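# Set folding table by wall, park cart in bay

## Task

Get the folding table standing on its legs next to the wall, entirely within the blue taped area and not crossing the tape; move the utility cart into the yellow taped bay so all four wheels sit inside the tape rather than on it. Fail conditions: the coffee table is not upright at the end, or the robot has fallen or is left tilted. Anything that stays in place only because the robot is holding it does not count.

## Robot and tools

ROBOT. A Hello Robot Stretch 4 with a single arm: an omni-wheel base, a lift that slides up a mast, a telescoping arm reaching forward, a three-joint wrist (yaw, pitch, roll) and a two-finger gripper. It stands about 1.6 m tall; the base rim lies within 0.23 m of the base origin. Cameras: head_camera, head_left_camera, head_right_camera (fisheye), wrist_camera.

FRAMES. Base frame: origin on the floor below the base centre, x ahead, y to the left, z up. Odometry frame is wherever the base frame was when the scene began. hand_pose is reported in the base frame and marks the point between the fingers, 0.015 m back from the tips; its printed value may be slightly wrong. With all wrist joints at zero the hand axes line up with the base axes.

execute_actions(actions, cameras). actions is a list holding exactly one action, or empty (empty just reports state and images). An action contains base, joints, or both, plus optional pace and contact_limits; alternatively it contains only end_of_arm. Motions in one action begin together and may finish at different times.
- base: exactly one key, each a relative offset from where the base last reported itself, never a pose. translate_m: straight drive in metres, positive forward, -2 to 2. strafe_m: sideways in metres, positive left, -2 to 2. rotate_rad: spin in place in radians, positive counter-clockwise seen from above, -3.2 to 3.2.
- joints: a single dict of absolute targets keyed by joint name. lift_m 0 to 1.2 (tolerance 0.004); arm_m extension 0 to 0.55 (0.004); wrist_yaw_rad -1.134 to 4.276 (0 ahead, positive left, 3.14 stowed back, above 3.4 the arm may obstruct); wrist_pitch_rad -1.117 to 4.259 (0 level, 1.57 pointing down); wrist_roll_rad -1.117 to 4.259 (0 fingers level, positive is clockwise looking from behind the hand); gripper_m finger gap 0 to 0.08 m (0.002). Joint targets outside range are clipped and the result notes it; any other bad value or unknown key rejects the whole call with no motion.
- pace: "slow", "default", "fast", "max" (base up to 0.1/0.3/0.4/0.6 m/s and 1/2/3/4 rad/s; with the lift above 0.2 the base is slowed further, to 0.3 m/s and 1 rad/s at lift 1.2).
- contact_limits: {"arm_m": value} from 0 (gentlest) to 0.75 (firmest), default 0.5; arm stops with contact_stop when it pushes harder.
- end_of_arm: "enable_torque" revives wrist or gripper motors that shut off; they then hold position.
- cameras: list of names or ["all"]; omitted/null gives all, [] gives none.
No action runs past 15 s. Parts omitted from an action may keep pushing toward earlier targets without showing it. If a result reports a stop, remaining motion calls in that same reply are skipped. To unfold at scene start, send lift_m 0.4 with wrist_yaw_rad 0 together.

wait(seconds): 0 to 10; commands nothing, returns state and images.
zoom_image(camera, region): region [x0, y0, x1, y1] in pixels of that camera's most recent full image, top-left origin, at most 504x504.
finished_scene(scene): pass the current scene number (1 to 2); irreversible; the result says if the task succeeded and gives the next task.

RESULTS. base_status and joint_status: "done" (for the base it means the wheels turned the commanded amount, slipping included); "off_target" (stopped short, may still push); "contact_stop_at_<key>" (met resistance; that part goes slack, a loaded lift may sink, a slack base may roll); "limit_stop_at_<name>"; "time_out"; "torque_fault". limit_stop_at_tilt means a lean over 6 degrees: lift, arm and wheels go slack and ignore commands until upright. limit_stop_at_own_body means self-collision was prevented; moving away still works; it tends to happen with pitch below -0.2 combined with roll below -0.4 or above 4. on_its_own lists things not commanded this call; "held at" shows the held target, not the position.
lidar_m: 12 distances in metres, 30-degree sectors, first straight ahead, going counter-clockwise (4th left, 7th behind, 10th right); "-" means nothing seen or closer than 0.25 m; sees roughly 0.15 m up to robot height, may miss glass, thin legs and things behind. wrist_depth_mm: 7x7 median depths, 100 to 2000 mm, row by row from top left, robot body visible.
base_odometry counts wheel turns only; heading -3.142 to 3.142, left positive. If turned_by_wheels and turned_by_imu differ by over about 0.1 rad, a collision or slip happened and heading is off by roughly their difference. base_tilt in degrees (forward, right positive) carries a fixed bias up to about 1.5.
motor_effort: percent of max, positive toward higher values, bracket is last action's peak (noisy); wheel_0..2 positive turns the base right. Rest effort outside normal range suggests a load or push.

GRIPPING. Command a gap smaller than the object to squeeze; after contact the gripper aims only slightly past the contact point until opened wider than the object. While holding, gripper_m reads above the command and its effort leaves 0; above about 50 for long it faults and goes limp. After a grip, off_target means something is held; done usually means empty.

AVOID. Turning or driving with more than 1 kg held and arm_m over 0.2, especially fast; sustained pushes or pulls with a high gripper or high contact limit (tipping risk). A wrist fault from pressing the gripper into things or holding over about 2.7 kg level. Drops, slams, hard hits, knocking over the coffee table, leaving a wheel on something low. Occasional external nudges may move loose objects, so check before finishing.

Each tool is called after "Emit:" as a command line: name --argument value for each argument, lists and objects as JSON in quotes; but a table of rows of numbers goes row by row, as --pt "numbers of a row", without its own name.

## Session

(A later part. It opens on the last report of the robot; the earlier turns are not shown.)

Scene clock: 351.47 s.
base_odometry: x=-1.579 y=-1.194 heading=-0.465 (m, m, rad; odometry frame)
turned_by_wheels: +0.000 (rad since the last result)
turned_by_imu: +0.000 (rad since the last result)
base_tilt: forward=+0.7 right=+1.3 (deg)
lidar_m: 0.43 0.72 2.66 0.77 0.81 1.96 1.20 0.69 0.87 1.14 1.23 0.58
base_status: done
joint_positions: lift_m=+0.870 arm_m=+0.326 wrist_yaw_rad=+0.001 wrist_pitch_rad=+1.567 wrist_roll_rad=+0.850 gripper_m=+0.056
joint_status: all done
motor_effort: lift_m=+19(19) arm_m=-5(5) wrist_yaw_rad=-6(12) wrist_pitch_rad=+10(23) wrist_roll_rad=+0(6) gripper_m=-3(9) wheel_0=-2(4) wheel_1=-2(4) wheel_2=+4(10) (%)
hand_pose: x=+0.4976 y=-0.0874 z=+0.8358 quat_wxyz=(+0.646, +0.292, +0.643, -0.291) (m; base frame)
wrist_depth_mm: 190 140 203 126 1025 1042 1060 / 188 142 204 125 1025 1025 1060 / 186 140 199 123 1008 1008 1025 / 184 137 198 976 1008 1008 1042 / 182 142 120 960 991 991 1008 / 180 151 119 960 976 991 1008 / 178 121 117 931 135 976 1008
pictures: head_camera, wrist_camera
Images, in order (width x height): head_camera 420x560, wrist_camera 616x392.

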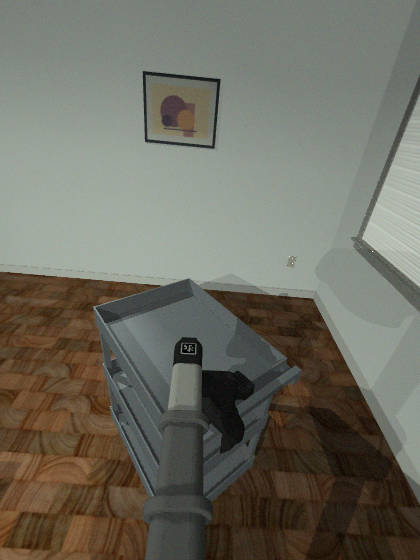

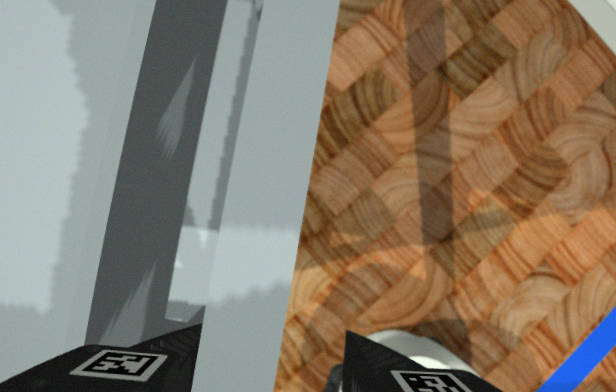

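Emit:
execute_actions --actions '[{"base":{"strafe_m":0.15},"joints":{"wrist_roll_rad":1.05},"pace":"slow"}]'

Scene clock: 363.40 s.
base_odometry: x=-1.511 y=-1.060 heading=-0.466 (m, m, rad; odometry frame)
turned_by_wheels: -0.001 (rad since the last result)
turned_by_imu: -0.002 (rad since the last result)
base_tilt: forward=+0.7 right=+1.3 (deg)
lidar_m: 0.45 2.62 2.52 0.62 0.65 1.87 1.71 0.80 0.89 1.29 1.40 0.53
base_status: done
joint_positions: lift_m=+0.870 arm_m=+0.326 wrist_yaw_rad=-0.001 wrist_pitch_rad=+1.572 wrist_roll_rad=+1.050 gripper_m=+0.055
joint_status: all done
motor_effort: lift_m=+19(19) arm_m=-4(5) wrist_yaw_rad=+3(6) wrist_pitch_rad=-4(5) wrist_roll_rad=+0(3) gripper_m=+1(3) wheel_0=-4(15) wheel_1=-1(5) wheel_2=-2(2) (%)
hand_pose: x=+0.4963 y=-0.0874 z=+0.8358 quat_wxyz=(+0.611, +0.355, +0.612, -0.355) (m; base frame)
wrist_depth_mm: 189 191 173 126 1042 1042 1078 / 187 189 193 125 1008 1042 1042 / 185 187 445 123 1008 1025 1042 / 183 143 500 122 976 1025 1025 / 182 140 488 121 1008 1008 1025 / 180 144 404 119 991 1008 1025 / 179 115 123 118 135 768 1008
pictures: head_camera, head_left_camera, head_right_camera, wrist_camera
Images, in order (width x height): head_camera 420x560, head_left_camera 420x672, head_right_camera 420x672, wrist_camera 616x392.

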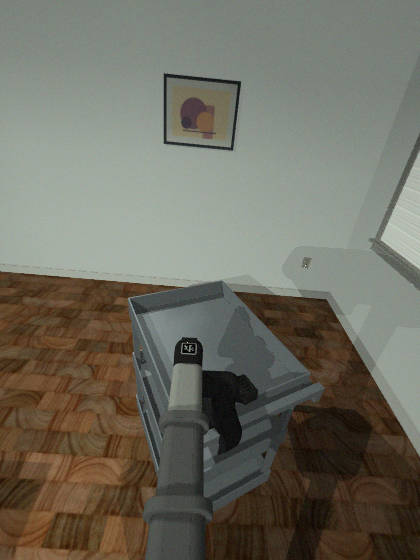

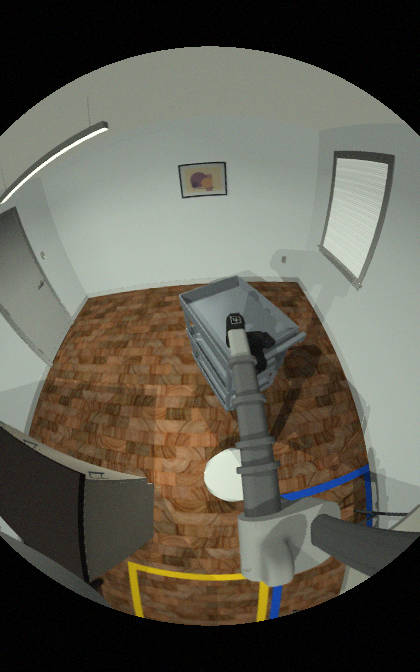

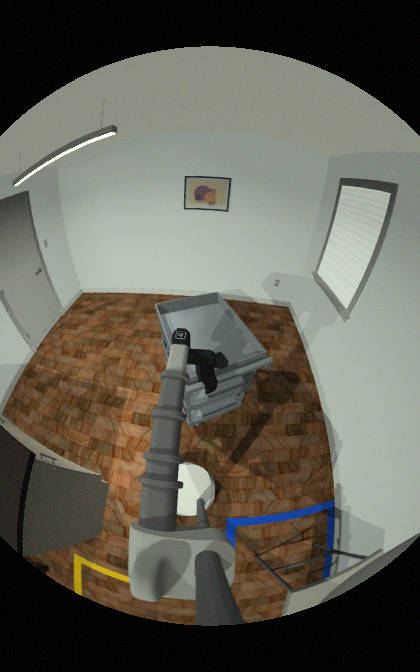

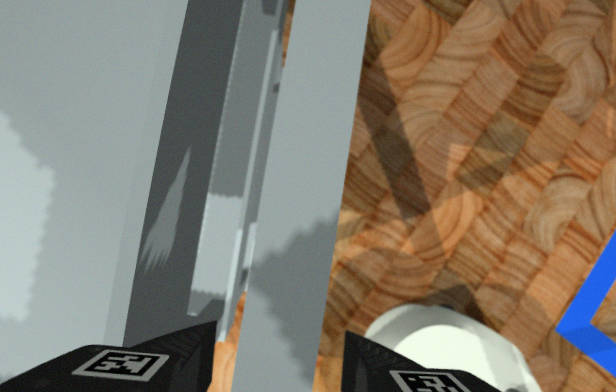

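Emit:
execute_actions --actions '[{"base":{"strafe_m":0.18},"joints":{"wrist_roll_rad":1.35},"pace":"slow"}]' --cameras '["head_camera","head_left_camera","wrist_camera"]'

Emit:
execute_actions --actions '[{"base":{"translate_m":-0.3},"pace":"slow"}]' --cameras '["head_camera","head_left_camera","wrist_camera"]'

Scene clock: 374.53 s.
base_odometry: x=-1.430 y=-0.900 heading=-0.466 (m, m, rad; odometry frame)
turned_by_wheels: -0.001 (rad since the last result)
turned_by_imu: -0.003 (rad since the last result)
base_tilt: forward=+0.7 right=+1.3 (deg)
lidar_m: 0.52 2.65 2.32 0.45 0.46 0.67 2.24 0.97 0.91 1.48 1.58 0.51
base_status: done
joint_positions: lift_m=+0.870 arm_m=+0.325 wrist_yaw_rad=-0.001 wrist_pitch_rad=+1.571 wrist_roll_rad=+1.350 gripper_m=+0.055
joint_status: all done
motor_effort: lift_m=+19(19) arm_m=-2(4) wrist_yaw_rad=+2(4) wrist_pitch_rad=-6(20) wrist_roll_rad=+0(15) gripper_m=+2(3) wheel_0=-5(11) wheel_1=-1(7) wheel_2=-2(4) (%)
hand_pose: x=+0.4961 y=-0.0874 z=+0.8358 quat_wxyz=(+0.552, +0.442, +0.552, -0.442) (m; base frame)
wrist_depth_mm: 189 151 455 126 1042 1060 1078 / 187 141 452 125 1042 1025 1060 / 185 145 206 123 1025 1025 1060 / 183 147 504 122 1008 1008 1042 / 180 136 433 121 976 1008 1025 / 180 138 194 120 891 778 778 / 178 114 118 118 135 768 788
pictures: head_camera, head_left_camera, wrist_camera
Images, in order (width x height): head_camera 420x560, head_left_camera 420x672, wrist_camera 616x392.

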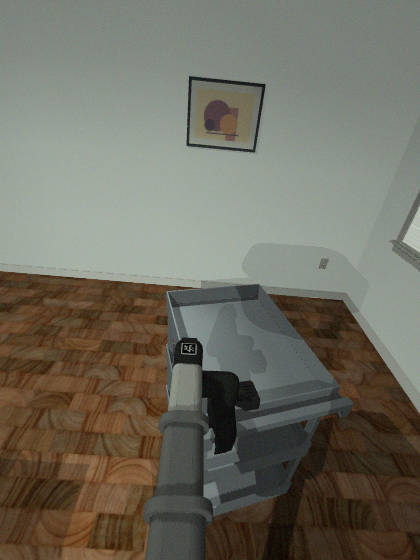

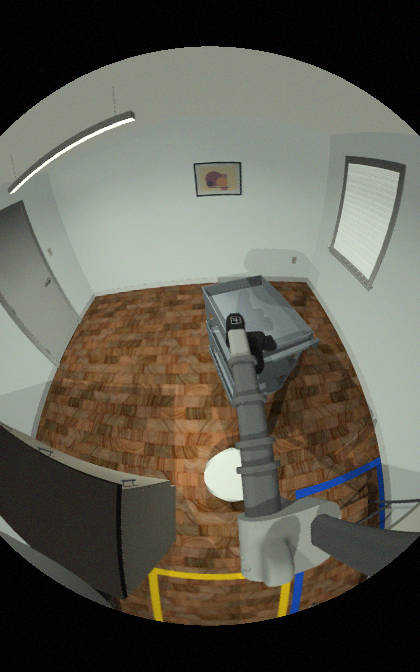

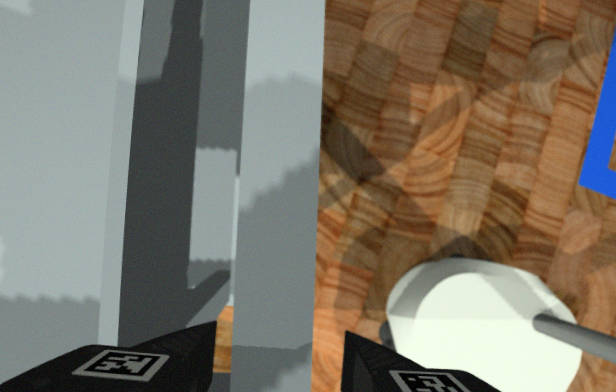

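Scene clock: 378.80 s.
base_odometry: x=-1.698 y=-0.765 heading=-0.466 (m, m, rad; odometry frame)
turned_by_wheels: +0.000 (rad since the last result)
turned_by_imu: +0.002 (rad since the last result)
base_tilt: forward=+0.7 right=+1.3 (deg)
lidar_m: 0.54 2.95 0.46 0.44 0.48 1.49 1.93 0.94 0.75 1.47 1.56 0.51
base_status: done
joint_positions: lift_m=+0.870 arm_m=+0.325 wrist_yaw_rad=+0.002 wrist_pitch_rad=+1.567 wrist_roll_rad=+1.350 gripper_m=+0.056
joint_status: not commanded
motor_effort: lift_m=+19(19) arm_m=-2(2) wrist_yaw_rad=-6(16) wrist_pitch_rad=+9(29) wrist_roll_rad=+1(0) gripper_m=-4(6) wheel_0=+0(8) wheel_1=+0(2) wheel_2=+4(10) (%)
hand_pose: x=+0.4973 y=-0.0874 z=+0.8357 quat_wxyz=(+0.553, +0.442, +0.551, -0.441) (m; base frame)
wrist_depth_mm: 190 141 186 1008 1042 1060 1078 / 187 144 194 1042 1008 1042 1060 / 186 141 123 991 1008 1025 1042 / 184 146 121 991 1008 1008 1025 / 181 151 120 991 991 991 1025 / 179 156 119 960 891 778 788 / 178 125 117 931 136 768 778
pictures: head_camera, head_left_camera, wrist_camera
Images, in order (width x height): head_camera 420x560, head_left_camera 420x672, wrist_camera 616x392.

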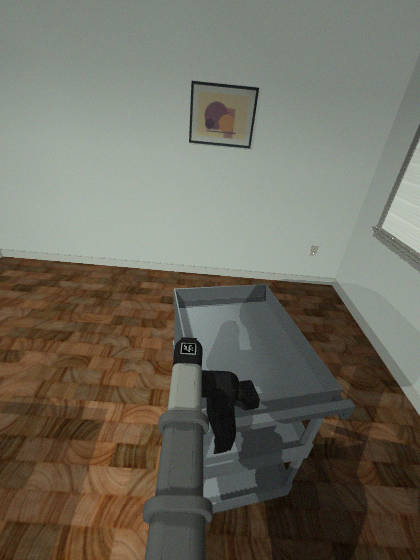

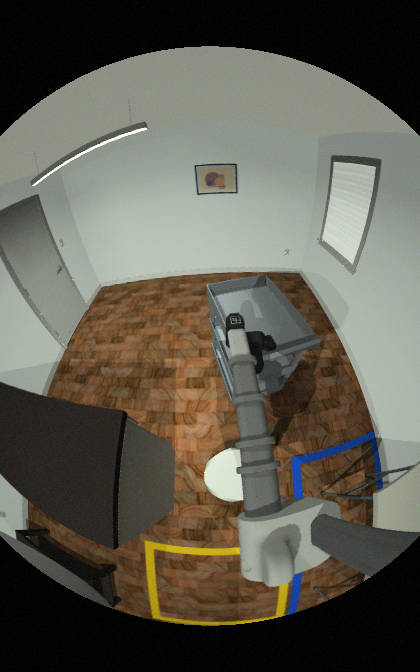

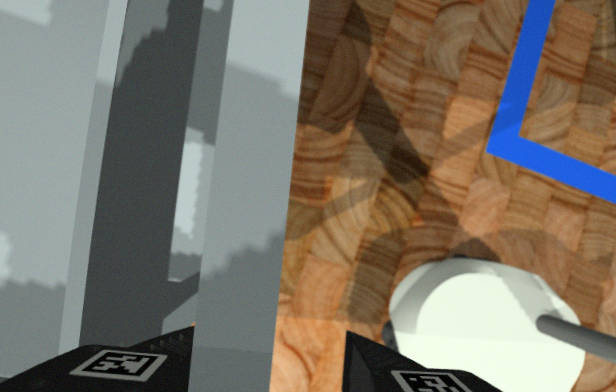

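Emit:
execute_actions --actions '[{"base":{"strafe_m":0.1},"joints":{"wrist_roll_rad":1.5},"pace":"slow"}]' --cameras '[]'

Emit:
execute_actions --actions '[{"base":{"translate_m":-0.5},"pace":"slow"}]' --cameras '["head_camera","head_left_camera","head_right_camera"]'

Scene clock: 389.23 s.
base_odometry: x=-1.653 y=-0.675 heading=-0.467 (m, m, rad; odometry frame)
turned_by_wheels: +0.000 (rad since the last result)
turned_by_imu: -0.002 (rad since the last result)
base_tilt: forward=+0.6 right=+1.3 (deg)
lidar_m: 0.54 2.95 0.35 0.33 0.36 1.42 1.95 1.05 0.83 1.32 1.67 0.52
base_status: done
joint_positions: lift_m=+0.870 arm_m=+0.325 wrist_yaw_rad=-0.001 wrist_pitch_rad=+1.571 wrist_roll_rad=+1.500 gripper_m=+0.055
joint_status: all done
motor_effort: lift_m=+19(19) arm_m=-2(2) wrist_yaw_rad=+1(6) wrist_pitch_rad=-3(8) wrist_roll_rad=+0(4) gripper_m=+0(4) wheel_0=-3(9) wheel_1=+0(3) wheel_2=-2(5) (%)
hand_pose: x=+0.4962 y=-0.0874 z=+0.8357 quat_wxyz=(+0.517, +0.482, +0.517, -0.482) (m; base frame)
wrist_depth_mm: 189 142 208 126 1042 1060 1078 / 187 145 202 125 1008 1042 1060 / 186 140 194 124 1008 1008 1042 / 183 135 202 991 1008 1025 1042 / 182 139 120 960 976 788 1042 / 179 144 119 946 931 788 768 / 178 114 117 960 135 768 788
pictures: none
No camera images: the call's "cameras" was empty. Leave "cameras" out to get every camera's image.

Scene clock: 395.50 s.
base_odometry: x=-2.100 y=-0.451 heading=-0.467 (m, m, rad; odometry frame)
turned_by_wheels: +0.000 (rad since the last result)
turned_by_imu: +0.002 (rad since the last result)
base_tilt: forward=+0.7 right=+1.3 (deg)
lidar_m: 0.55 0.50 0.42 0.86 1.11 1.33 1.44 1.01 0.77 0.73 1.62 0.52
base_status: done
joint_positions: lift_m=+0.870 arm_m=+0.325 wrist_yaw_rad=+0.002 wrist_pitch_rad=+1.567 wrist_roll_rad=+1.500 gripper_m=+0.055
joint_status: not commanded
motor_effort: lift_m=+19(20) arm_m=-2(2) wrist_yaw_rad=-6(9) wrist_pitch_rad=+7(25) wrist_roll_rad=+1(1) gripper_m=-3(5) wheel_0=+0(9) wheel_1=-2(5) wheel_2=+3(8) (%)
hand_pose: x=+0.4973 y=-0.0874 z=+0.8357 quat_wxyz=(+0.519, +0.482, +0.517, -0.481) (m; base frame)
wrist_depth_mm: 189 166 124 991 1042 1042 1060 / 187 166 123 991 1042 1025 1042 / 185 166 122 976 1025 1060 1025 / 183 163 121 991 1008 1008 1025 / 151 162 120 960 976 788 1008 / 178 159 118 960 960 778 768 / 178 126 117 946 135 768 768
pictures: head_camera, head_left_camera, head_right_camera
Images, in order (width x height): head_camera 420x560, head_left_camera 420x672, head_right_camera 420x672.

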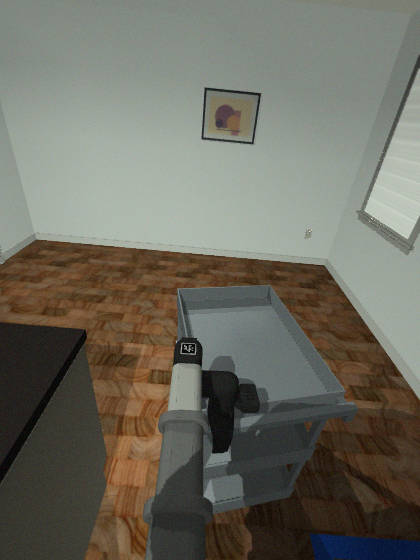

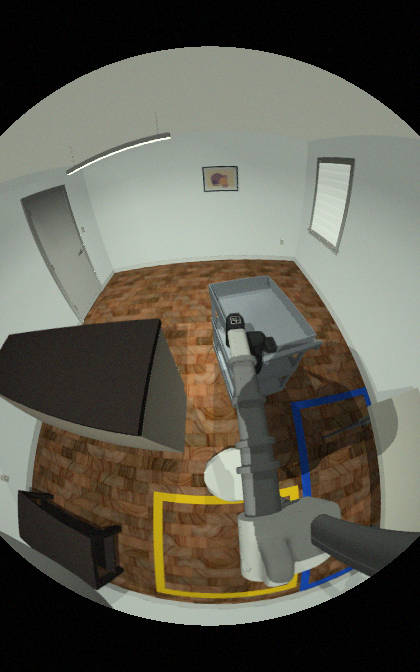

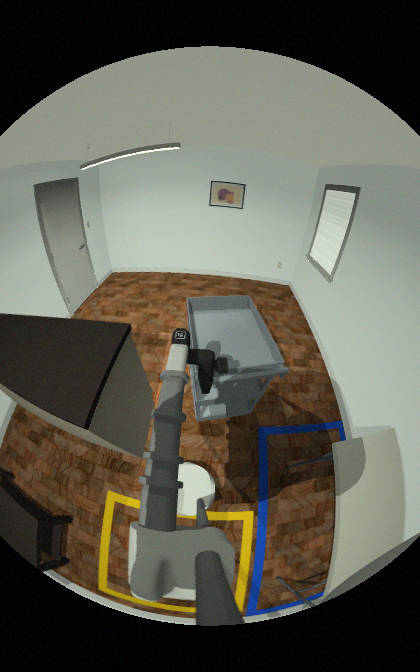

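Emit:
execute_actions --actions '[{"base":{"strafe_m":0.05},"pace":"slow"}]' --cameras '[]'

Emit:
execute_actions --actions '[{"base":{"translate_m":-0.35},"pace":"slow"}]' --cameras '[]'

Emit:
execute_actions --actions '[{"base":{"strafe_m":0.15},"joints":{"wrist_roll_rad":1.6},"pace":"slow"}]'

Scene clock: 404.60 s.
base_odometry: x=-2.077 y=-0.406 heading=-0.467 (m, m, rad; odometry frame)
turned_by_wheels: -0.001 (rad since the last result)
turned_by_imu: -0.002 (rad since the last result)
base_tilt: forward=+0.7 right=+1.3 (deg)
lidar_m: 0.53 0.42 0.36 0.87 1.04 1.33 1.44 1.07 0.81 0.80 1.70 0.53
base_status: done
joint_positions: lift_m=+0.870 arm_m=+0.325 wrist_yaw_rad=+0.000 wrist_pitch_rad=+1.571 wrist_roll_rad=+1.500 gripper_m=+0.055
joint_status: not commanded
motor_effort: lift_m=+20(20) arm_m=-2(2) wrist_yaw_rad=+0(6) wrist_pitch_rad=-3(10) wrist_roll_rad=+0(0) gripper_m=-1(3) wheel_0=-5(12) wheel_1=+0(3) wheel_2=-3(4) (%)
hand_pose: x=+0.4963 y=-0.0874 z=+0.8357 quat_wxyz=(+0.517, +0.482, +0.517, -0.482) (m; base frame)
wrist_depth_mm: 190 142 126 1025 1025 1042 1078 / 188 144 124 1008 1025 1042 1060 / 186 147 123 1008 991 1042 1025 / 184 148 121 991 991 1025 1042 / 182 151 120 976 991 778 1025 / 179 152 118 960 931 778 788 / 177 121 117 960 135 768 788
pictures: none
No camera images: the call's "cameras" was empty. Leave "cameras" out to get every camera's image.

Scene clock: 409.40 s.
base_odometry: x=-2.390 y=-0.249 heading=-0.467 (m, m, rad; odometry frame)
turned_by_wheels: +0.000 (rad since the last result)
turned_by_imu: +0.002 (rad since the last result)
base_tilt: forward=+0.7 right=+1.3 (deg)
lidar_m: 0.55 0.63 0.80 0.91 0.93 1.12 1.06 1.15 0.80 0.76 0.82 0.53
base_status: done
joint_positions: lift_m=+0.870 arm_m=+0.325 wrist_yaw_rad=+0.002 wrist_pitch_rad=+1.567 wrist_roll_rad=+1.500 gripper_m=+0.055
joint_status: not commanded
motor_effort: lift_m=+20(20) arm_m=-2(2) wrist_yaw_rad=-7(12) wrist_pitch_rad=+10(23) wrist_roll_rad=+2(0) gripper_m=-3(4) wheel_0=-1(9) wheel_1=-1(2) wheel_2=+2(8) (%)
hand_pose: x=+0.4973 y=-0.0874 z=+0.8357 quat_wxyz=(+0.519, +0.482, +0.517, -0.481) (m; base frame)
wrist_depth_mm: 159 181 125 1025 1042 1042 1060 / 158 177 123 1025 991 1042 1060 / 156 173 122 991 1008 1025 1042 / 154 169 121 991 976 1025 1042 / 153 164 119 976 991 798 1025 / 150 160 118 976 946 788 778 / 178 126 117 946 135 768 788
pictures: none
No camera images: the call's "cameras" was empty. Leave "cameras" out to get every camera's image.

Scene clock: 412.03 s.
base_odometry: x=-2.322 y=-0.115 heading=-0.468 (m, m, rad; odometry frame)
turned_by_wheels: -0.001 (rad since the last result)
turned_by_imu: -0.002 (rad since the last result)
base_tilt: forward=+0.7 right=+1.3 (deg)
lidar_m: 0.55 0.56 0.82 0.83 0.77 1.11 1.06 1.13 0.94 0.91 0.67 0.51
base_status: done
joint_positions: lift_m=+0.870 arm_m=+0.325 wrist_yaw_rad=-0.001 wrist_pitch_rad=+1.571 wrist_roll_rad=+1.600 gripper_m=+0.055
joint_status: all done
motor_effort: lift_m=+20(20) arm_m=-2(2) wrist_yaw_rad=+1(7) wrist_pitch_rad=-4(10) wrist_roll_rad=+1(5) gripper_m=-1(3) wheel_0=-5(11) wheel_1=+0(2) wheel_2=-4(2) (%)
hand_pose: x=+0.4962 y=-0.0874 z=+0.8357 quat_wxyz=(+0.492, +0.508, +0.492, -0.508) (m; base frame)
wrist_depth_mm: 189 149 205 127 1025 1060 1078 / 187 140 191 125 1025 1060 1060 / 185 144 196 1008 991 1025 1042 / 183 135 204 976 991 1025 1042 / 181 137 121 976 991 778 788 / 180 140 118 960 976 778 788 / 178 114 117 946 135 759 788
pictures: head_camera, head_left_camera, head_right_camera, wrist_camera
Images, in order (width x height): head_camera 420x560, head_left_camera 420x672, head_right_camera 420x672, wrist_camera 616x392.

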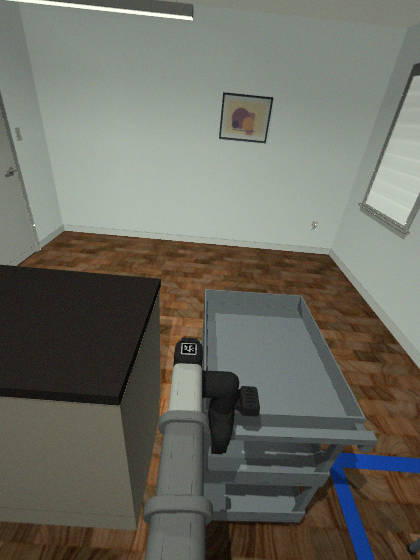

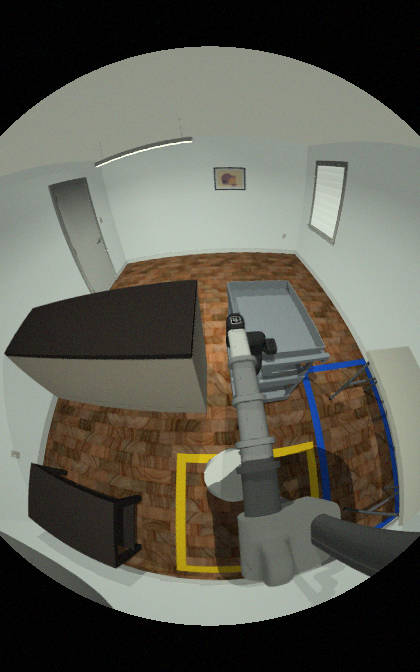

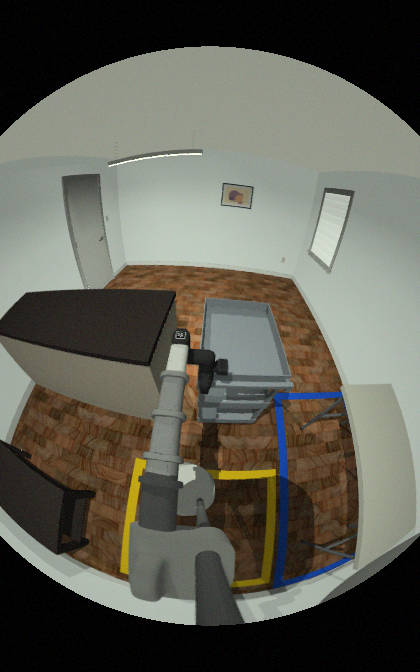

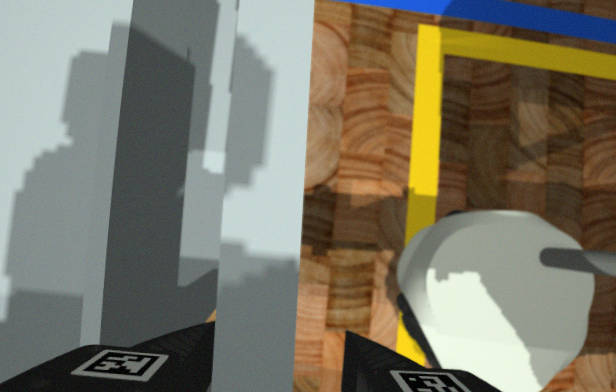

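Emit:
execute_actions --actions '[{"base":{"translate_m":-0.35},"pace":"slow"}]' --cameras '[]'

Emit:
execute_actions --actions '[{"base":{"strafe_m":0.17},"joints":{"wrist_roll_rad":1.75},"pace":"slow"}]' --cameras '[]'

Emit:
execute_actions --actions '[{"base":{"translate_m":-0.3},"joints":{"wrist_roll_rad":1.6},"pace":"slow"}]'

Scene clock: 422.93 s.
base_odometry: x=-2.635 y=+0.043 heading=-0.468 (m, m, rad; odometry frame)
turned_by_wheels: +0.000 (rad since the last result)
turned_by_imu: +0.001 (rad since the last result)
base_tilt: forward=+0.7 right=+1.3 (deg)
lidar_m: 0.55 0.92 1.35 0.72 0.79 0.75 0.72 0.76 0.91 0.88 0.95 0.53
base_status: done
joint_positions: lift_m=+0.870 arm_m=+0.325 wrist_yaw_rad=+0.002 wrist_pitch_rad=+1.567 wrist_roll_rad=+1.600 gripper_m=+0.055
joint_status: not commanded
motor_effort: lift_m=+20(20) arm_m=-2(2) wrist_yaw_rad=-6(13) wrist_pitch_rad=+8(20) wrist_roll_rad=+1(0) gripper_m=-3(6) wheel_0=-1(5) wheel_1=-1(2) wheel_2=+2(7) (%)
hand_pose: x=+0.4972 y=-0.0874 z=+0.8357 quat_wxyz=(+0.494, +0.508, +0.492, -0.506) (m; base frame)
wrist_depth_mm: 136 177 125 1008 1025 1060 1060 / 132 171 123 991 1025 1042 1042 / 129 175 122 1008 1008 1008 1060 / 130 167 120 991 1008 1008 1008 / 126 171 119 976 991 788 778 / 152 161 118 960 976 778 778 / 178 125 117 931 135 778 778
pictures: none
No camera images: the call's "cameras" was empty. Leave "cameras" out to get every camera's image.

Scene clock: 425.77 s.
base_odometry: x=-2.558 y=+0.195 heading=-0.468 (m, m, rad; odometry frame)
turned_by_wheels: +0.000 (rad since the last result)
turned_by_imu: -0.002 (rad since the last result)
base_tilt: forward=+0.7 right=+1.3 (deg)
lidar_m: 0.53 0.95 1.35 0.56 0.61 0.74 0.71 0.75 1.09 1.07 0.68 0.51
base_status: done
joint_positions: lift_m=+0.870 arm_m=+0.325 wrist_yaw_rad=-0.001 wrist_pitch_rad=+1.570 wrist_roll_rad=+1.750 gripper_m=+0.055
joint_status: all done
motor_effort: lift_m=+20(20) arm_m=-2(2) wrist_yaw_rad=+1(8) wrist_pitch_rad=-1(12) wrist_roll_rad=+0(1) gripper_m=-1(3) wheel_0=-5(11) wheel_1=+2(3) wheel_2=-3(4) (%)
hand_pose: x=+0.4963 y=-0.0874 z=+0.8357 quat_wxyz=(+0.453, +0.543, +0.453, -0.543) (m; base frame)
wrist_depth_mm: 191 155 125 1025 1042 1060 1078 / 187 153 124 1008 1008 1042 1042 / 186 151 122 976 1008 1025 1042 / 183 149 121 991 991 798 798 / 182 146 120 976 976 788 788 / 179 143 119 960 960 788 788 / 178 114 117 946 134 788 991
pictures: none
No camera images: the call's "cameras" was empty. Leave "cameras" out to get every camera's image.

Scene clock: 430.07 s.
base_odometry: x=-2.826 y=+0.330 heading=-0.468 (m, m, rad; odometry frame)
turned_by_wheels: +0.000 (rad since the last result)
turned_by_imu: +0.001 (rad since the last result)
base_tilt: forward=+0.7 right=+1.3 (deg)
lidar_m: 0.54 1.26 0.59 0.57 0.57 0.42 0.41 0.44 0.62 1.04 1.13 0.53
base_status: done
joint_positions: lift_m=+0.870 arm_m=+0.325 wrist_yaw_rad=+0.002 wrist_pitch_rad=+1.567 wrist_roll_rad=+1.600 gripper_m=+0.055
joint_status: all done
motor_effort: lift_m=+20(20) arm_m=-2(2) wrist_yaw_rad=-6(12) wrist_pitch_rad=+8(22) wrist_roll_rad=+1(8) gripper_m=-3(5) wheel_0=+0(11) wheel_1=-2(2) wheel_2=+3(11) (%)
hand_pose: x=+0.4973 y=-0.0874 z=+0.8357 quat_wxyz=(+0.494, +0.508, +0.492, -0.506) (m; base frame)
wrist_depth_mm: 189 166 124 1008 1060 1042 1078 / 187 166 123 1008 1025 1042 1042 / 185 165 122 1025 1008 1008 1025 / 152 164 121 976 991 1025 1060 / 150 162 119 976 976 778 788 / 148 159 118 976 960 778 788 / 178 126 116 946 135 768 788
pictures: head_camera, head_left_camera, head_right_camera, wrist_camera
Images, in order (width x height): head_camera 420x560, head_left_camera 420x672, head_right_camera 420x672, wrist_camera 616x392.

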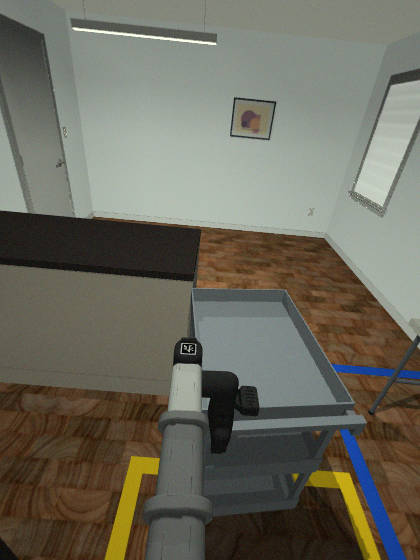

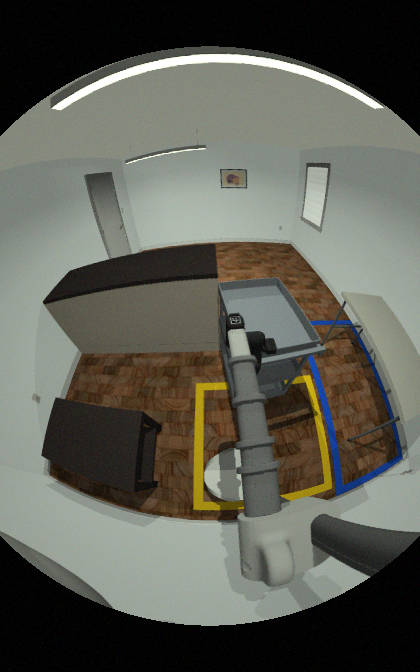

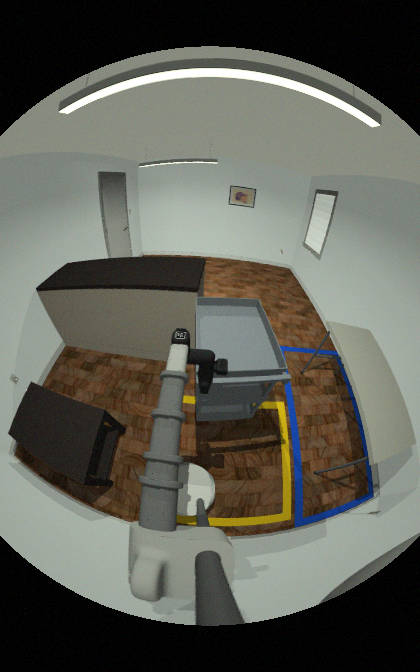

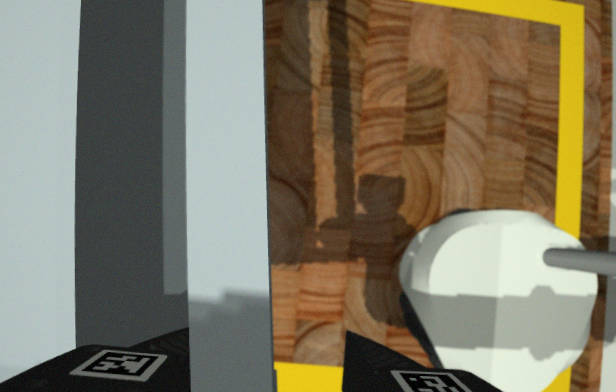

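Emit:
execute_actions --actions '[{"base":{"translate_m":-0.1},"joints":{"arm_m":0.14},"pace":"slow"}]' --cameras '[]'

Emit:
execute_actions --actions '[{"joints":{"lift_m":1.05}}]' --cameras '[]'

Emit:
execute_actions --actions '[{"base":{"strafe_m":0.3},"joints":{"arm_m":0.0}}]'

Scene clock: 451.63 s.
base_odometry: x=-2.915 y=+0.375 heading=-0.468 (m, m, rad; odometry frame)
turned_by_wheels: +0.000 (rad since the last result)
turned_by_imu: +0.000 (rad since the last result)
base_tilt: forward=+0.7 right=+1.3 (deg)
lidar_m: 0.34 1.38 0.59 0.58 0.44 0.30 0.30 0.34 0.48 1.06 0.49 0.35
base_status: done
joint_positions: lift_m=+0.870 arm_m=+0.141 wrist_yaw_rad=+0.002 wrist_pitch_rad=+1.567 wrist_roll_rad=+1.600 gripper_m=+0.055
joint_status: all done
motor_effort: lift_m=+20(20) arm_m=-5(7) wrist_yaw_rad=-6(12) wrist_pitch_rad=+7(21) wrist_roll_rad=+2(1) gripper_m=-3(5) wheel_0=-1(4) wheel_1=-1(5) wheel_2=+4(10) (%)
hand_pose: x=+0.3129 y=-0.0874 z=+0.8357 quat_wxyz=(+0.494, +0.508, +0.492, -0.506) (m; base frame)
wrist_depth_mm: 162 171 125 1008 1025 1042 917 / 160 181 124 1008 1025 1042 904 / 157 177 122 991 1008 1042 904 / 155 171 121 991 1008 976 904 / 153 166 119 976 778 768 788 / 150 160 119 960 759 778 842 / 178 126 117 960 135 759 820
pictures: none
No camera images: the call's "cameras" was empty. Leave "cameras" out to get every camera's image.

Scene clock: 453.47 s.
base_odometry: x=-2.915 y=+0.375 heading=-0.468 (m, m, rad; odometry frame)
turned_by_wheels: +0.000 (rad since the last result)
turned_by_imu: +0.000 (rad since the last result)
base_tilt: forward=+0.7 right=+1.3 (deg)
lidar_m: 0.31 1.37 0.59 0.59 0.44 0.30 0.29 0.33 0.50 1.06 0.48 0.32
base_status: not commanded
joint_positions: lift_m=+1.050 arm_m=+0.141 wrist_yaw_rad=+0.000 wrist_pitch_rad=+1.570 wrist_roll_rad=+1.600 gripper_m=+0.055
joint_status: all done
motor_effort: lift_m=+25(28) arm_m=-5(6) wrist_yaw_rad=-2(7) wrist_pitch_rad=-2(10) wrist_roll_rad=+1(1) gripper_m=-2(3) wheel_0=-1(1) wheel_1=-1(1) wheel_2=+3(3) (%)
hand_pose: x=+0.3120 y=-0.0874 z=+1.0152 quat_wxyz=(+0.493, +0.507, +0.492, -0.507) (m; base frame)
wrist_depth_mm: 366 375 362 1182 1229 1229 917 / 364 370 306 1205 1205 1229 904 / 359 362 317 1160 1182 1182 891 / 357 364 364 1182 1160 1182 878 / 351 357 340 1138 946 960 778 / 347 353 315 1138 946 976 842 / 317 125 315 1098 135 1042 809
pictures: none
No camera images: the call's "cameras" was empty. Leave "cameras" out to get every camera's image.

Scene clock: 455.80 s.
base_odometry: x=-2.779 y=+0.643 heading=-0.468 (m, m, rad; odometry frame)
turned_by_wheels: +0.000 (rad since the last result)
turned_by_imu: -0.001 (rad since the last result)
base_tilt: forward=+0.7 right=+1.3 (deg)
lidar_m: 1.31 0.40 0.29 0.29 0.43 0.31 0.29 0.31 0.47 1.35 0.45 0.49
base_status: done
joint_positions: lift_m=+1.050 arm_m=+0.001 wrist_yaw_rad=+0.000 wrist_pitch_rad=+1.570 wrist_roll_rad=+1.600 gripper_m=+0.055
joint_status: all done
motor_effort: lift_m=+24(25) arm_m=-4(5) wrist_yaw_rad=+0(2) wrist_pitch_rad=-1(1) wrist_roll_rad=+1(1) gripper_m=-2(2) wheel_0=-1(8) wheel_1=-1(10) wheel_2=+1(0) (%)
hand_pose: x=+0.1722 y=-0.0874 z=+1.0154 quat_wxyz=(+0.493, +0.507, +0.492, -0.507) (m; base frame)
wrist_depth_mm: 525 654 1205 1229 1205 1008 699 / 676 647 1182 1160 1205 991 683 / 976 976 1160 1182 1229 946 668 / 1118 1118 1138 1160 1160 931 668 / 1118 1098 1138 946 946 535 621 / 1078 1098 1138 931 946 866 580 / 1060 125 976 1118 135 809 627
pictures: head_camera, head_left_camera, head_right_camera, wrist_camera
Images, in order (width x height): head_camera 420x560, head_left_camera 420x672, head_right_camera 420x672, wrist_camera 616x392.

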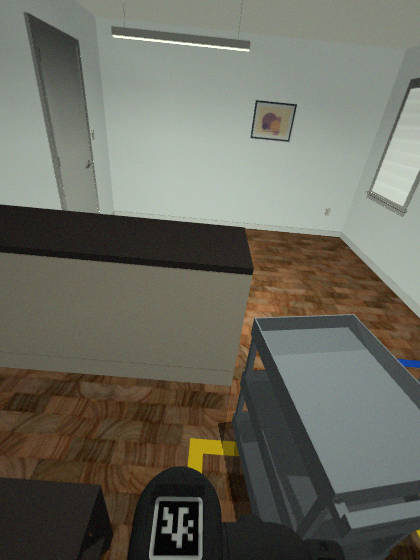

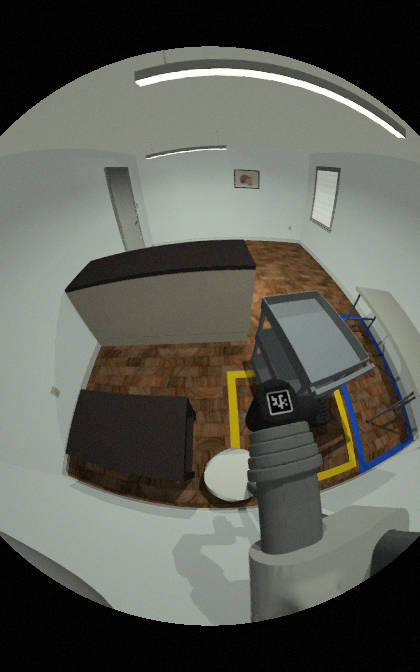

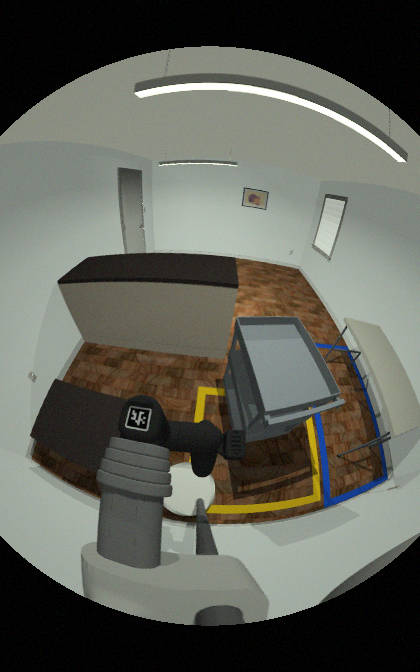

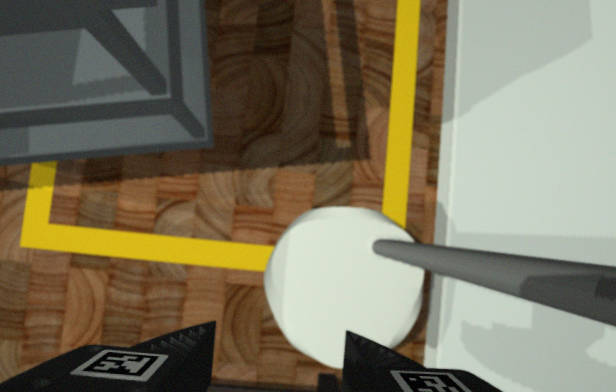

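Emit:
execute_actions --actions '[{"base":{"translate_m":0.45},"joints":{"wrist_roll_rad":0.0}}]' --cameras '[]'

Emit:
execute_actions --actions '[{"base":{"rotate_rad":-1.59},"pace":"slow"}]' --cameras '[]'

Emit:
execute_actions --actions '[{"joints":{"arm_m":0.3,"gripper_m":0.07}}]'

Scene clock: 487.03 s.
base_odometry: x=-2.378 y=+0.440 heading=-0.468 (m, m, rad; odometry frame)
turned_by_wheels: +0.000 (rad since the last result)
turned_by_imu: -0.002 (rad since the last result)
base_tilt: forward=+0.7 right=+1.4 (deg)
lidar_m: 0.83 0.91 1.29 0.25 0.28 0.40 0.74 0.79 0.34 0.31 0.32 0.41
base_status: done
joint_positions: lift_m=+1.050 arm_m=+0.001 wrist_yaw_rad=+0.000 wrist_pitch_rad=+1.570 wrist_roll_rad=+0.001 gripper_m=+0.055
joint_status: all done
motor_effort: lift_m=+24(24) arm_m=-4(5) wrist_yaw_rad=-1(1) wrist_pitch_rad=-1(0) wrist_roll_rad=-1(6) gripper_m=-1(2) wheel_0=+0(6) wheel_1=+1(4) wheel_2=+0(9) (%)
hand_pose: x=+0.1722 y=-0.0874 z=+1.0154 quat_wxyz=(+0.707, +0.000, +0.707, +0.000) (m; base frame)
wrist_depth_mm: 1160 1160 1138 1182 1160 379 402 / 1138 1182 1160 1229 723 389 394 / 1118 1160 1160 1182 715 397 394 / 1118 1138 1138 1160 960 402 387 / 1118 1098 931 1160 976 707 384 / 676 976 931 931 1008 691 377 / 668 125 904 917 135 691 351
pictures: none
No camera images: the call's "cameras" was empty. Leave "cameras" out to get every camera's image.

Scene clock: 489.90 s.
base_odometry: x=-2.378 y=+0.440 heading=-2.057 (m, m, rad; odometry frame)
turned_by_wheels: -1.590 (rad since the last result)
turned_by_imu: -1.610 (rad since the last result)
base_tilt: forward=+0.7 right=+1.3 (deg)
lidar_m: 0.31 0.29 0.41 0.83 0.90 1.27 0.25 0.26 0.40 0.75 0.76 0.36
base_status: done
joint_positions: lift_m=+1.050 arm_m=+0.001 wrist_yaw_rad=+0.000 wrist_pitch_rad=+1.570 wrist_roll_rad=+0.001 gripper_m=+0.055
joint_status: not commanded
motor_effort: lift_m=+24(24) arm_m=-4(5) wrist_yaw_rad=+0(0) wrist_pitch_rad=-2(2) wrist_roll_rad=-1(1) gripper_m=-2(1) wheel_0=+3(7) wheel_1=+2(0) wheel_2=+1(3) (%)
hand_pose: x=+0.1722 y=-0.0874 z=+1.0154 quat_wxyz=(+0.707, +0.000, +0.707, +0.000) (m; base frame)
wrist_depth_mm: 368 375 377 382 1205 1229 991 / 366 343 351 338 1229 1205 976 / 676 668 691 1160 1182 1182 960 / 976 1118 1118 1138 1160 1205 931 / 1060 1138 931 1138 1160 1160 931 / 1118 1098 904 917 1138 1160 904 / 1078 125 917 917 135 1138 891
pictures: none
No camera images: the call's "cameras" was empty. Leave "cameras" out to get every camera's image.

Scene clock: 491.90 s.
base_odometry: x=-2.378 y=+0.440 heading=-2.057 (m, m, rad; odometry frame)
turned_by_wheels: +0.000 (rad since the last result)
turned_by_imu: +0.000 (rad since the last result)
base_tilt: forward=+0.7 right=+1.3 (deg)
lidar_m: 0.30 0.31 0.40 0.84 0.90 1.25 0.25 0.30 0.41 0.74 0.78 0.34
base_status: not commanded
joint_positions: lift_m=+1.050 arm_m=+0.299 wrist_yaw_rad=+0.000 wrist_pitch_rad=+1.570 wrist_roll_rad=+0.000 gripper_m=+0.070
joint_status: all done
motor_effort: lift_m=+24(24) arm_m=+4(3) wrist_yaw_rad=-1(1) wrist_pitch_rad=-1(2) wrist_roll_rad=+0(0) gripper_m=+2(2) wheel_0=+3(3) wheel_1=+2(2) wheel_2=+1(1) (%)
hand_pose: x=+0.4703 y=-0.0874 z=+1.0154 quat_wxyz=(+0.707, +0.000, +0.707, +0.000) (m; base frame)
wrist_depth_mm: 364 370 377 1205 1182 1229 991 / 364 368 375 1182 1182 1229 976 / 359 366 368 1160 1160 1205 946 / 355 364 366 1160 1182 1182 946 / 355 357 362 1138 1160 1182 917 / 349 357 357 668 1138 1160 931 / - 119 351 891 143 1138 878
pictures: head_camera, head_left_camera, head_right_camera, wrist_camera
Images, in order (width x height): head_camera 420x560, head_left_camera 420x672, head_right_camera 420x672, wrist_camera 616x392.

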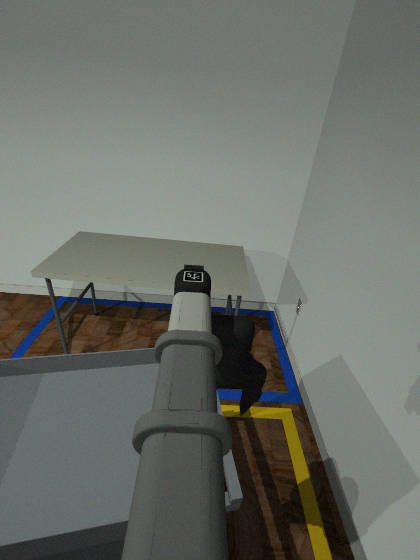

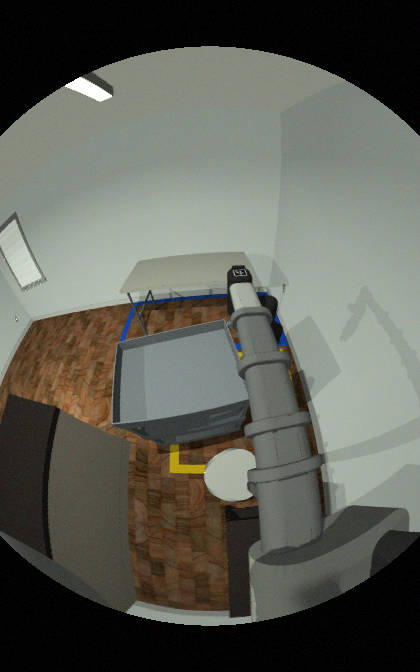

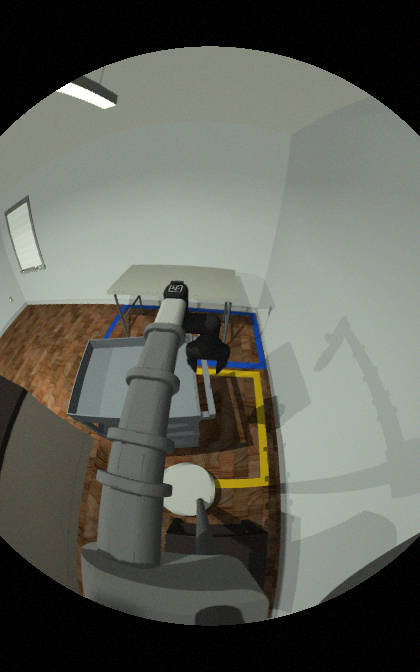

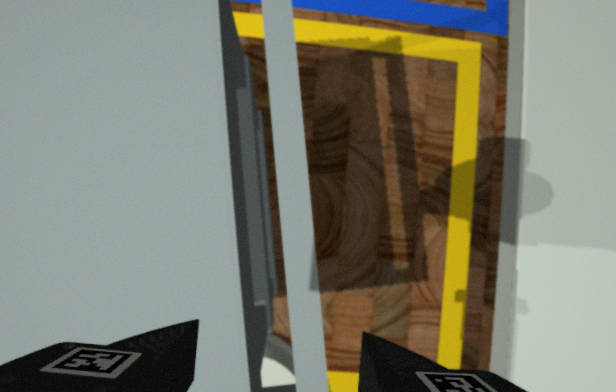

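Emit:
execute_actions --actions '[{"joints":{"lift_m":0.93,"gripper_m":0.055},"pace":"slow"}]' --cameras '["wrist_camera","head_right_camera"]'

Scene clock: 502.13 s.
base_odometry: x=-2.378 y=+0.440 heading=-2.057 (m, m, rad; odometry frame)
turned_by_wheels: +0.000 (rad since the last result)
turned_by_imu: -0.001 (rad since the last result)
base_tilt: forward=+0.7 right=+1.3 (deg)
lidar_m: 0.31 0.31 0.39 0.85 0.88 1.24 0.25 0.29 0.38 0.74 0.79 0.37
base_status: not commanded
joint_positions: lift_m=+0.930 arm_m=+0.299 wrist_yaw_rad=+0.000 wrist_pitch_rad=+1.570 wrist_roll_rad=+0.000 gripper_m=+0.055
joint_status: all done
motor_effort: lift_m=+18(22) arm_m=+5(5) wrist_yaw_rad=-2(2) wrist_pitch_rad=-1(1) wrist_roll_rad=+1(0) gripper_m=-2(1) wheel_0=+3(3) wheel_1=+2(2) wheel_2=+1(1) (%)
hand_pose: x=+0.4703 y=-0.0874 z=+0.8959 quat_wxyz=(+0.707, +0.000, +0.707, +0.000) (m; base frame)
wrist_depth_mm: 250 253 455 187 1078 1078 1008 / 247 251 508 186 1078 1098 976 / 246 249 256 183 1060 1098 960 / 242 245 247 183 1042 1078 960 / 241 243 246 180 1060 1042 904 / 238 242 242 179 1042 1042 891 / 236 125 189 177 135 1042 891
pictures: head_right_camera, wrist_camera
Images, in order (width x height): head_right_camera 420x672, wrist_camera 616x392.

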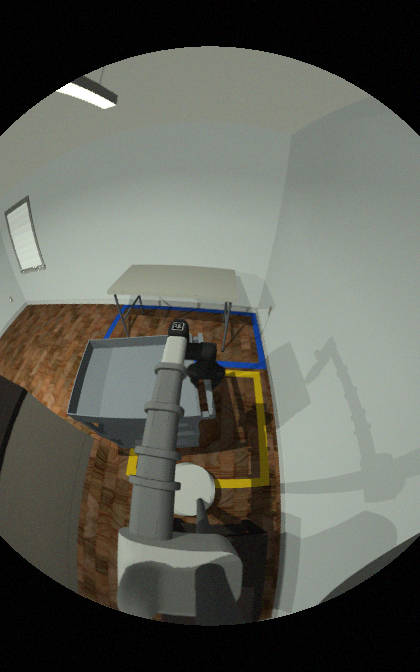

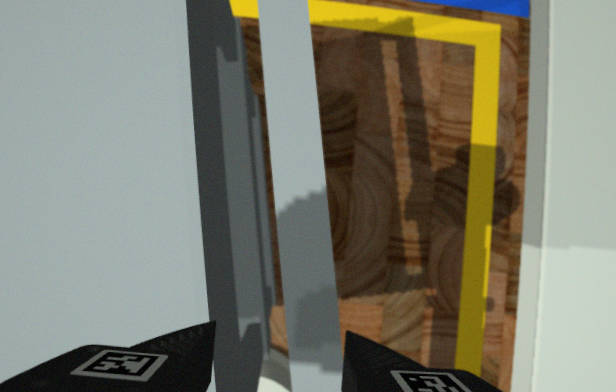

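Emit:
execute_actions --actions '[{"joints":{"lift_m":0.87},"pace":"slow"}]' --cameras '["wrist_camera"]'

Emit:
execute_actions --actions '[{"base":{"strafe_m":-0.2},"pace":"slow"}]'

Scene clock: 508.43 s.
base_odometry: x=-2.378 y=+0.440 heading=-2.058 (m, m, rad; odometry frame)
turned_by_wheels: -0.001 (rad since the last result)
turned_by_imu: +0.001 (rad since the last result)
base_tilt: forward=+0.7 right=+1.3 (deg)
lidar_m: 0.32 0.31 0.39 0.84 0.90 1.26 0.26 0.29 0.42 0.73 0.79 0.36
base_status: not commanded
joint_positions: lift_m=+0.912 arm_m=+0.299 wrist_yaw_rad=+0.001 wrist_pitch_rad=+1.569 wrist_roll_rad=+0.000 gripper_m=+0.055
joint_status: lift_m contact_stop (moved -0.018 of -0.060)
on_its_own: lift_m is slack since a contact_stop (your +0.870 is given up)
motor_effort: lift_m=+18(16) arm_m=+4(4) wrist_yaw_rad=-3(10) wrist_pitch_rad=+3(28) wrist_roll_rad=+0(1) gripper_m=-1(2) wheel_0=-1(3) wheel_1=+1(3) wheel_2=-1(1) (%)
hand_pose: x=+0.4706 y=-0.0874 z=+0.8774 quat_wxyz=(+0.708, +0.000, +0.706, +0.000) (m; base frame)
wrist_depth_mm: 235 236 427 173 1042 1098 1008 / 233 236 554 171 1060 1098 960 / 231 232 488 169 1042 1060 960 / 227 231 241 167 1060 1042 931 / 224 228 225 166 1025 1025 917 / 223 226 228 164 991 1042 904 / 220 125 188 162 135 1008 866
pictures: wrist_camera
Images, in order (width x height): wrist_camera 616x392.

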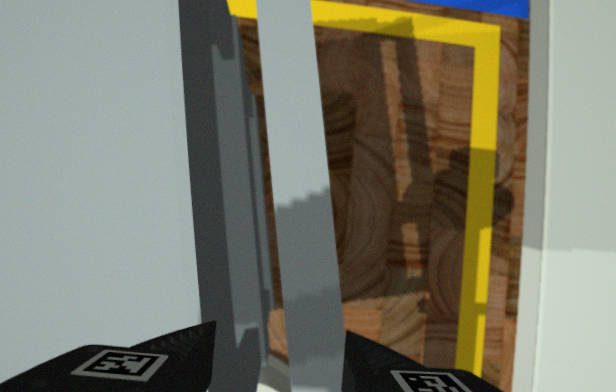

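not run: a stop came earlier in this reply.

Emit:
execute_actions --actions '[{"joints":{"lift_m":0.93},"base":{"strafe_m":-0.018},"pace":"slow"}]' --cameras '[]'

Emit:
execute_actions --actions '[{"joints":{"lift_m":0.875},"pace":"slow"}]' --cameras '["wrist_camera"]'

Scene clock: 514.53 s.
base_odometry: x=-2.394 y=+0.448 heading=-2.058 (m, m, rad; odometry frame)
turned_by_wheels: +0.000 (rad since the last result)
turned_by_imu: +0.000 (rad since the last result)
base_tilt: forward=+0.7 right=+1.3 (deg)
lidar_m: 0.33 0.32 0.41 0.87 0.93 0.27 0.26 0.28 0.42 0.71 0.77 0.35
base_status: done
joint_positions: lift_m=+0.930 arm_m=+0.299 wrist_yaw_rad=+0.001 wrist_pitch_rad=+1.570 wrist_roll_rad=+0.000 gripper_m=+0.055
joint_status: all done
motor_effort: lift_m=+25(27) arm_m=+4(4) wrist_yaw_rad=-2(3) wrist_pitch_rad=+3(5) wrist_roll_rad=+1(0) gripper_m=-1(1) wheel_0=+4(7) wheel_1=+1(8) wheel_2=+0(2) (%)
hand_pose: x=+0.4705 y=-0.0874 z=+0.8952 quat_wxyz=(+0.708, +0.000, +0.707, +0.000) (m; base frame)
wrist_depth_mm: 248 250 240 1098 1060 1098 960 / 248 250 233 1060 1042 1098 960 / 244 246 250 1042 1060 1098 931 / 241 245 236 1025 1060 1078 931 / 240 241 254 1008 1060 1025 904 / 238 240 240 1008 1025 1025 891 / 235 126 175 176 135 1025 854
pictures: none
No camera images: the call's "cameras" was empty. Leave "cameras" out to get every camera's image.

Scene clock: 515.87 s.
base_odometry: x=-2.394 y=+0.448 heading=-2.058 (m, m, rad; odometry frame)
turned_by_wheels: +0.000 (rad since the last result)
turned_by_imu: +0.000 (rad since the last result)
base_tilt: forward=+0.7 right=+1.3 (deg)
lidar_m: 0.31 0.32 0.39 0.87 0.92 0.27 0.27 0.30 0.41 0.73 0.74 0.37
base_status: not commanded
joint_positions: lift_m=+0.876 arm_m=+0.299 wrist_yaw_rad=+0.001 wrist_pitch_rad=+1.570 wrist_roll_rad=+0.000 gripper_m=+0.055
joint_status: all done
motor_effort: lift_m=+16(25) arm_m=+4(4) wrist_yaw_rad=-3(2) wrist_pitch_rad=+2(3) wrist_roll_rad=+1(0) gripper_m=+0(1) wheel_0=+3(4) wheel_1=+1(1) wheel_2=+0(0) (%)
hand_pose: x=+0.4705 y=-0.0874 z=+0.8410 quat_wxyz=(+0.708, +0.000, +0.707, +0.000) (m; base frame)
wrist_depth_mm: 196 154 131 1025 1042 1042 976 / 195 149 130 1008 1025 1042 960 / 193 145 129 1008 991 1008 931 / 191 152 128 991 1025 1008 917 / 189 147 201 960 991 1008 904 / 187 142 148 946 976 976 878 / 185 121 125 124 135 991 854
pictures: wrist_camera
Images, in order (width x height): wrist_camera 616x392.

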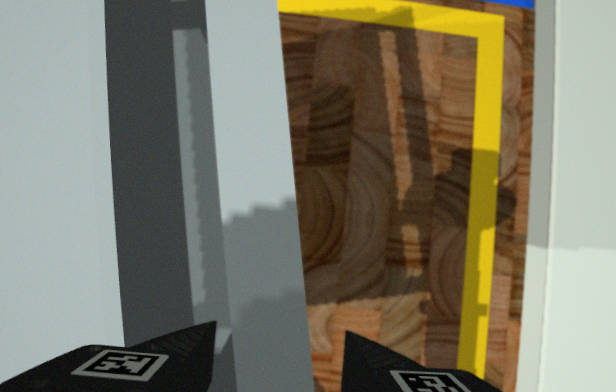

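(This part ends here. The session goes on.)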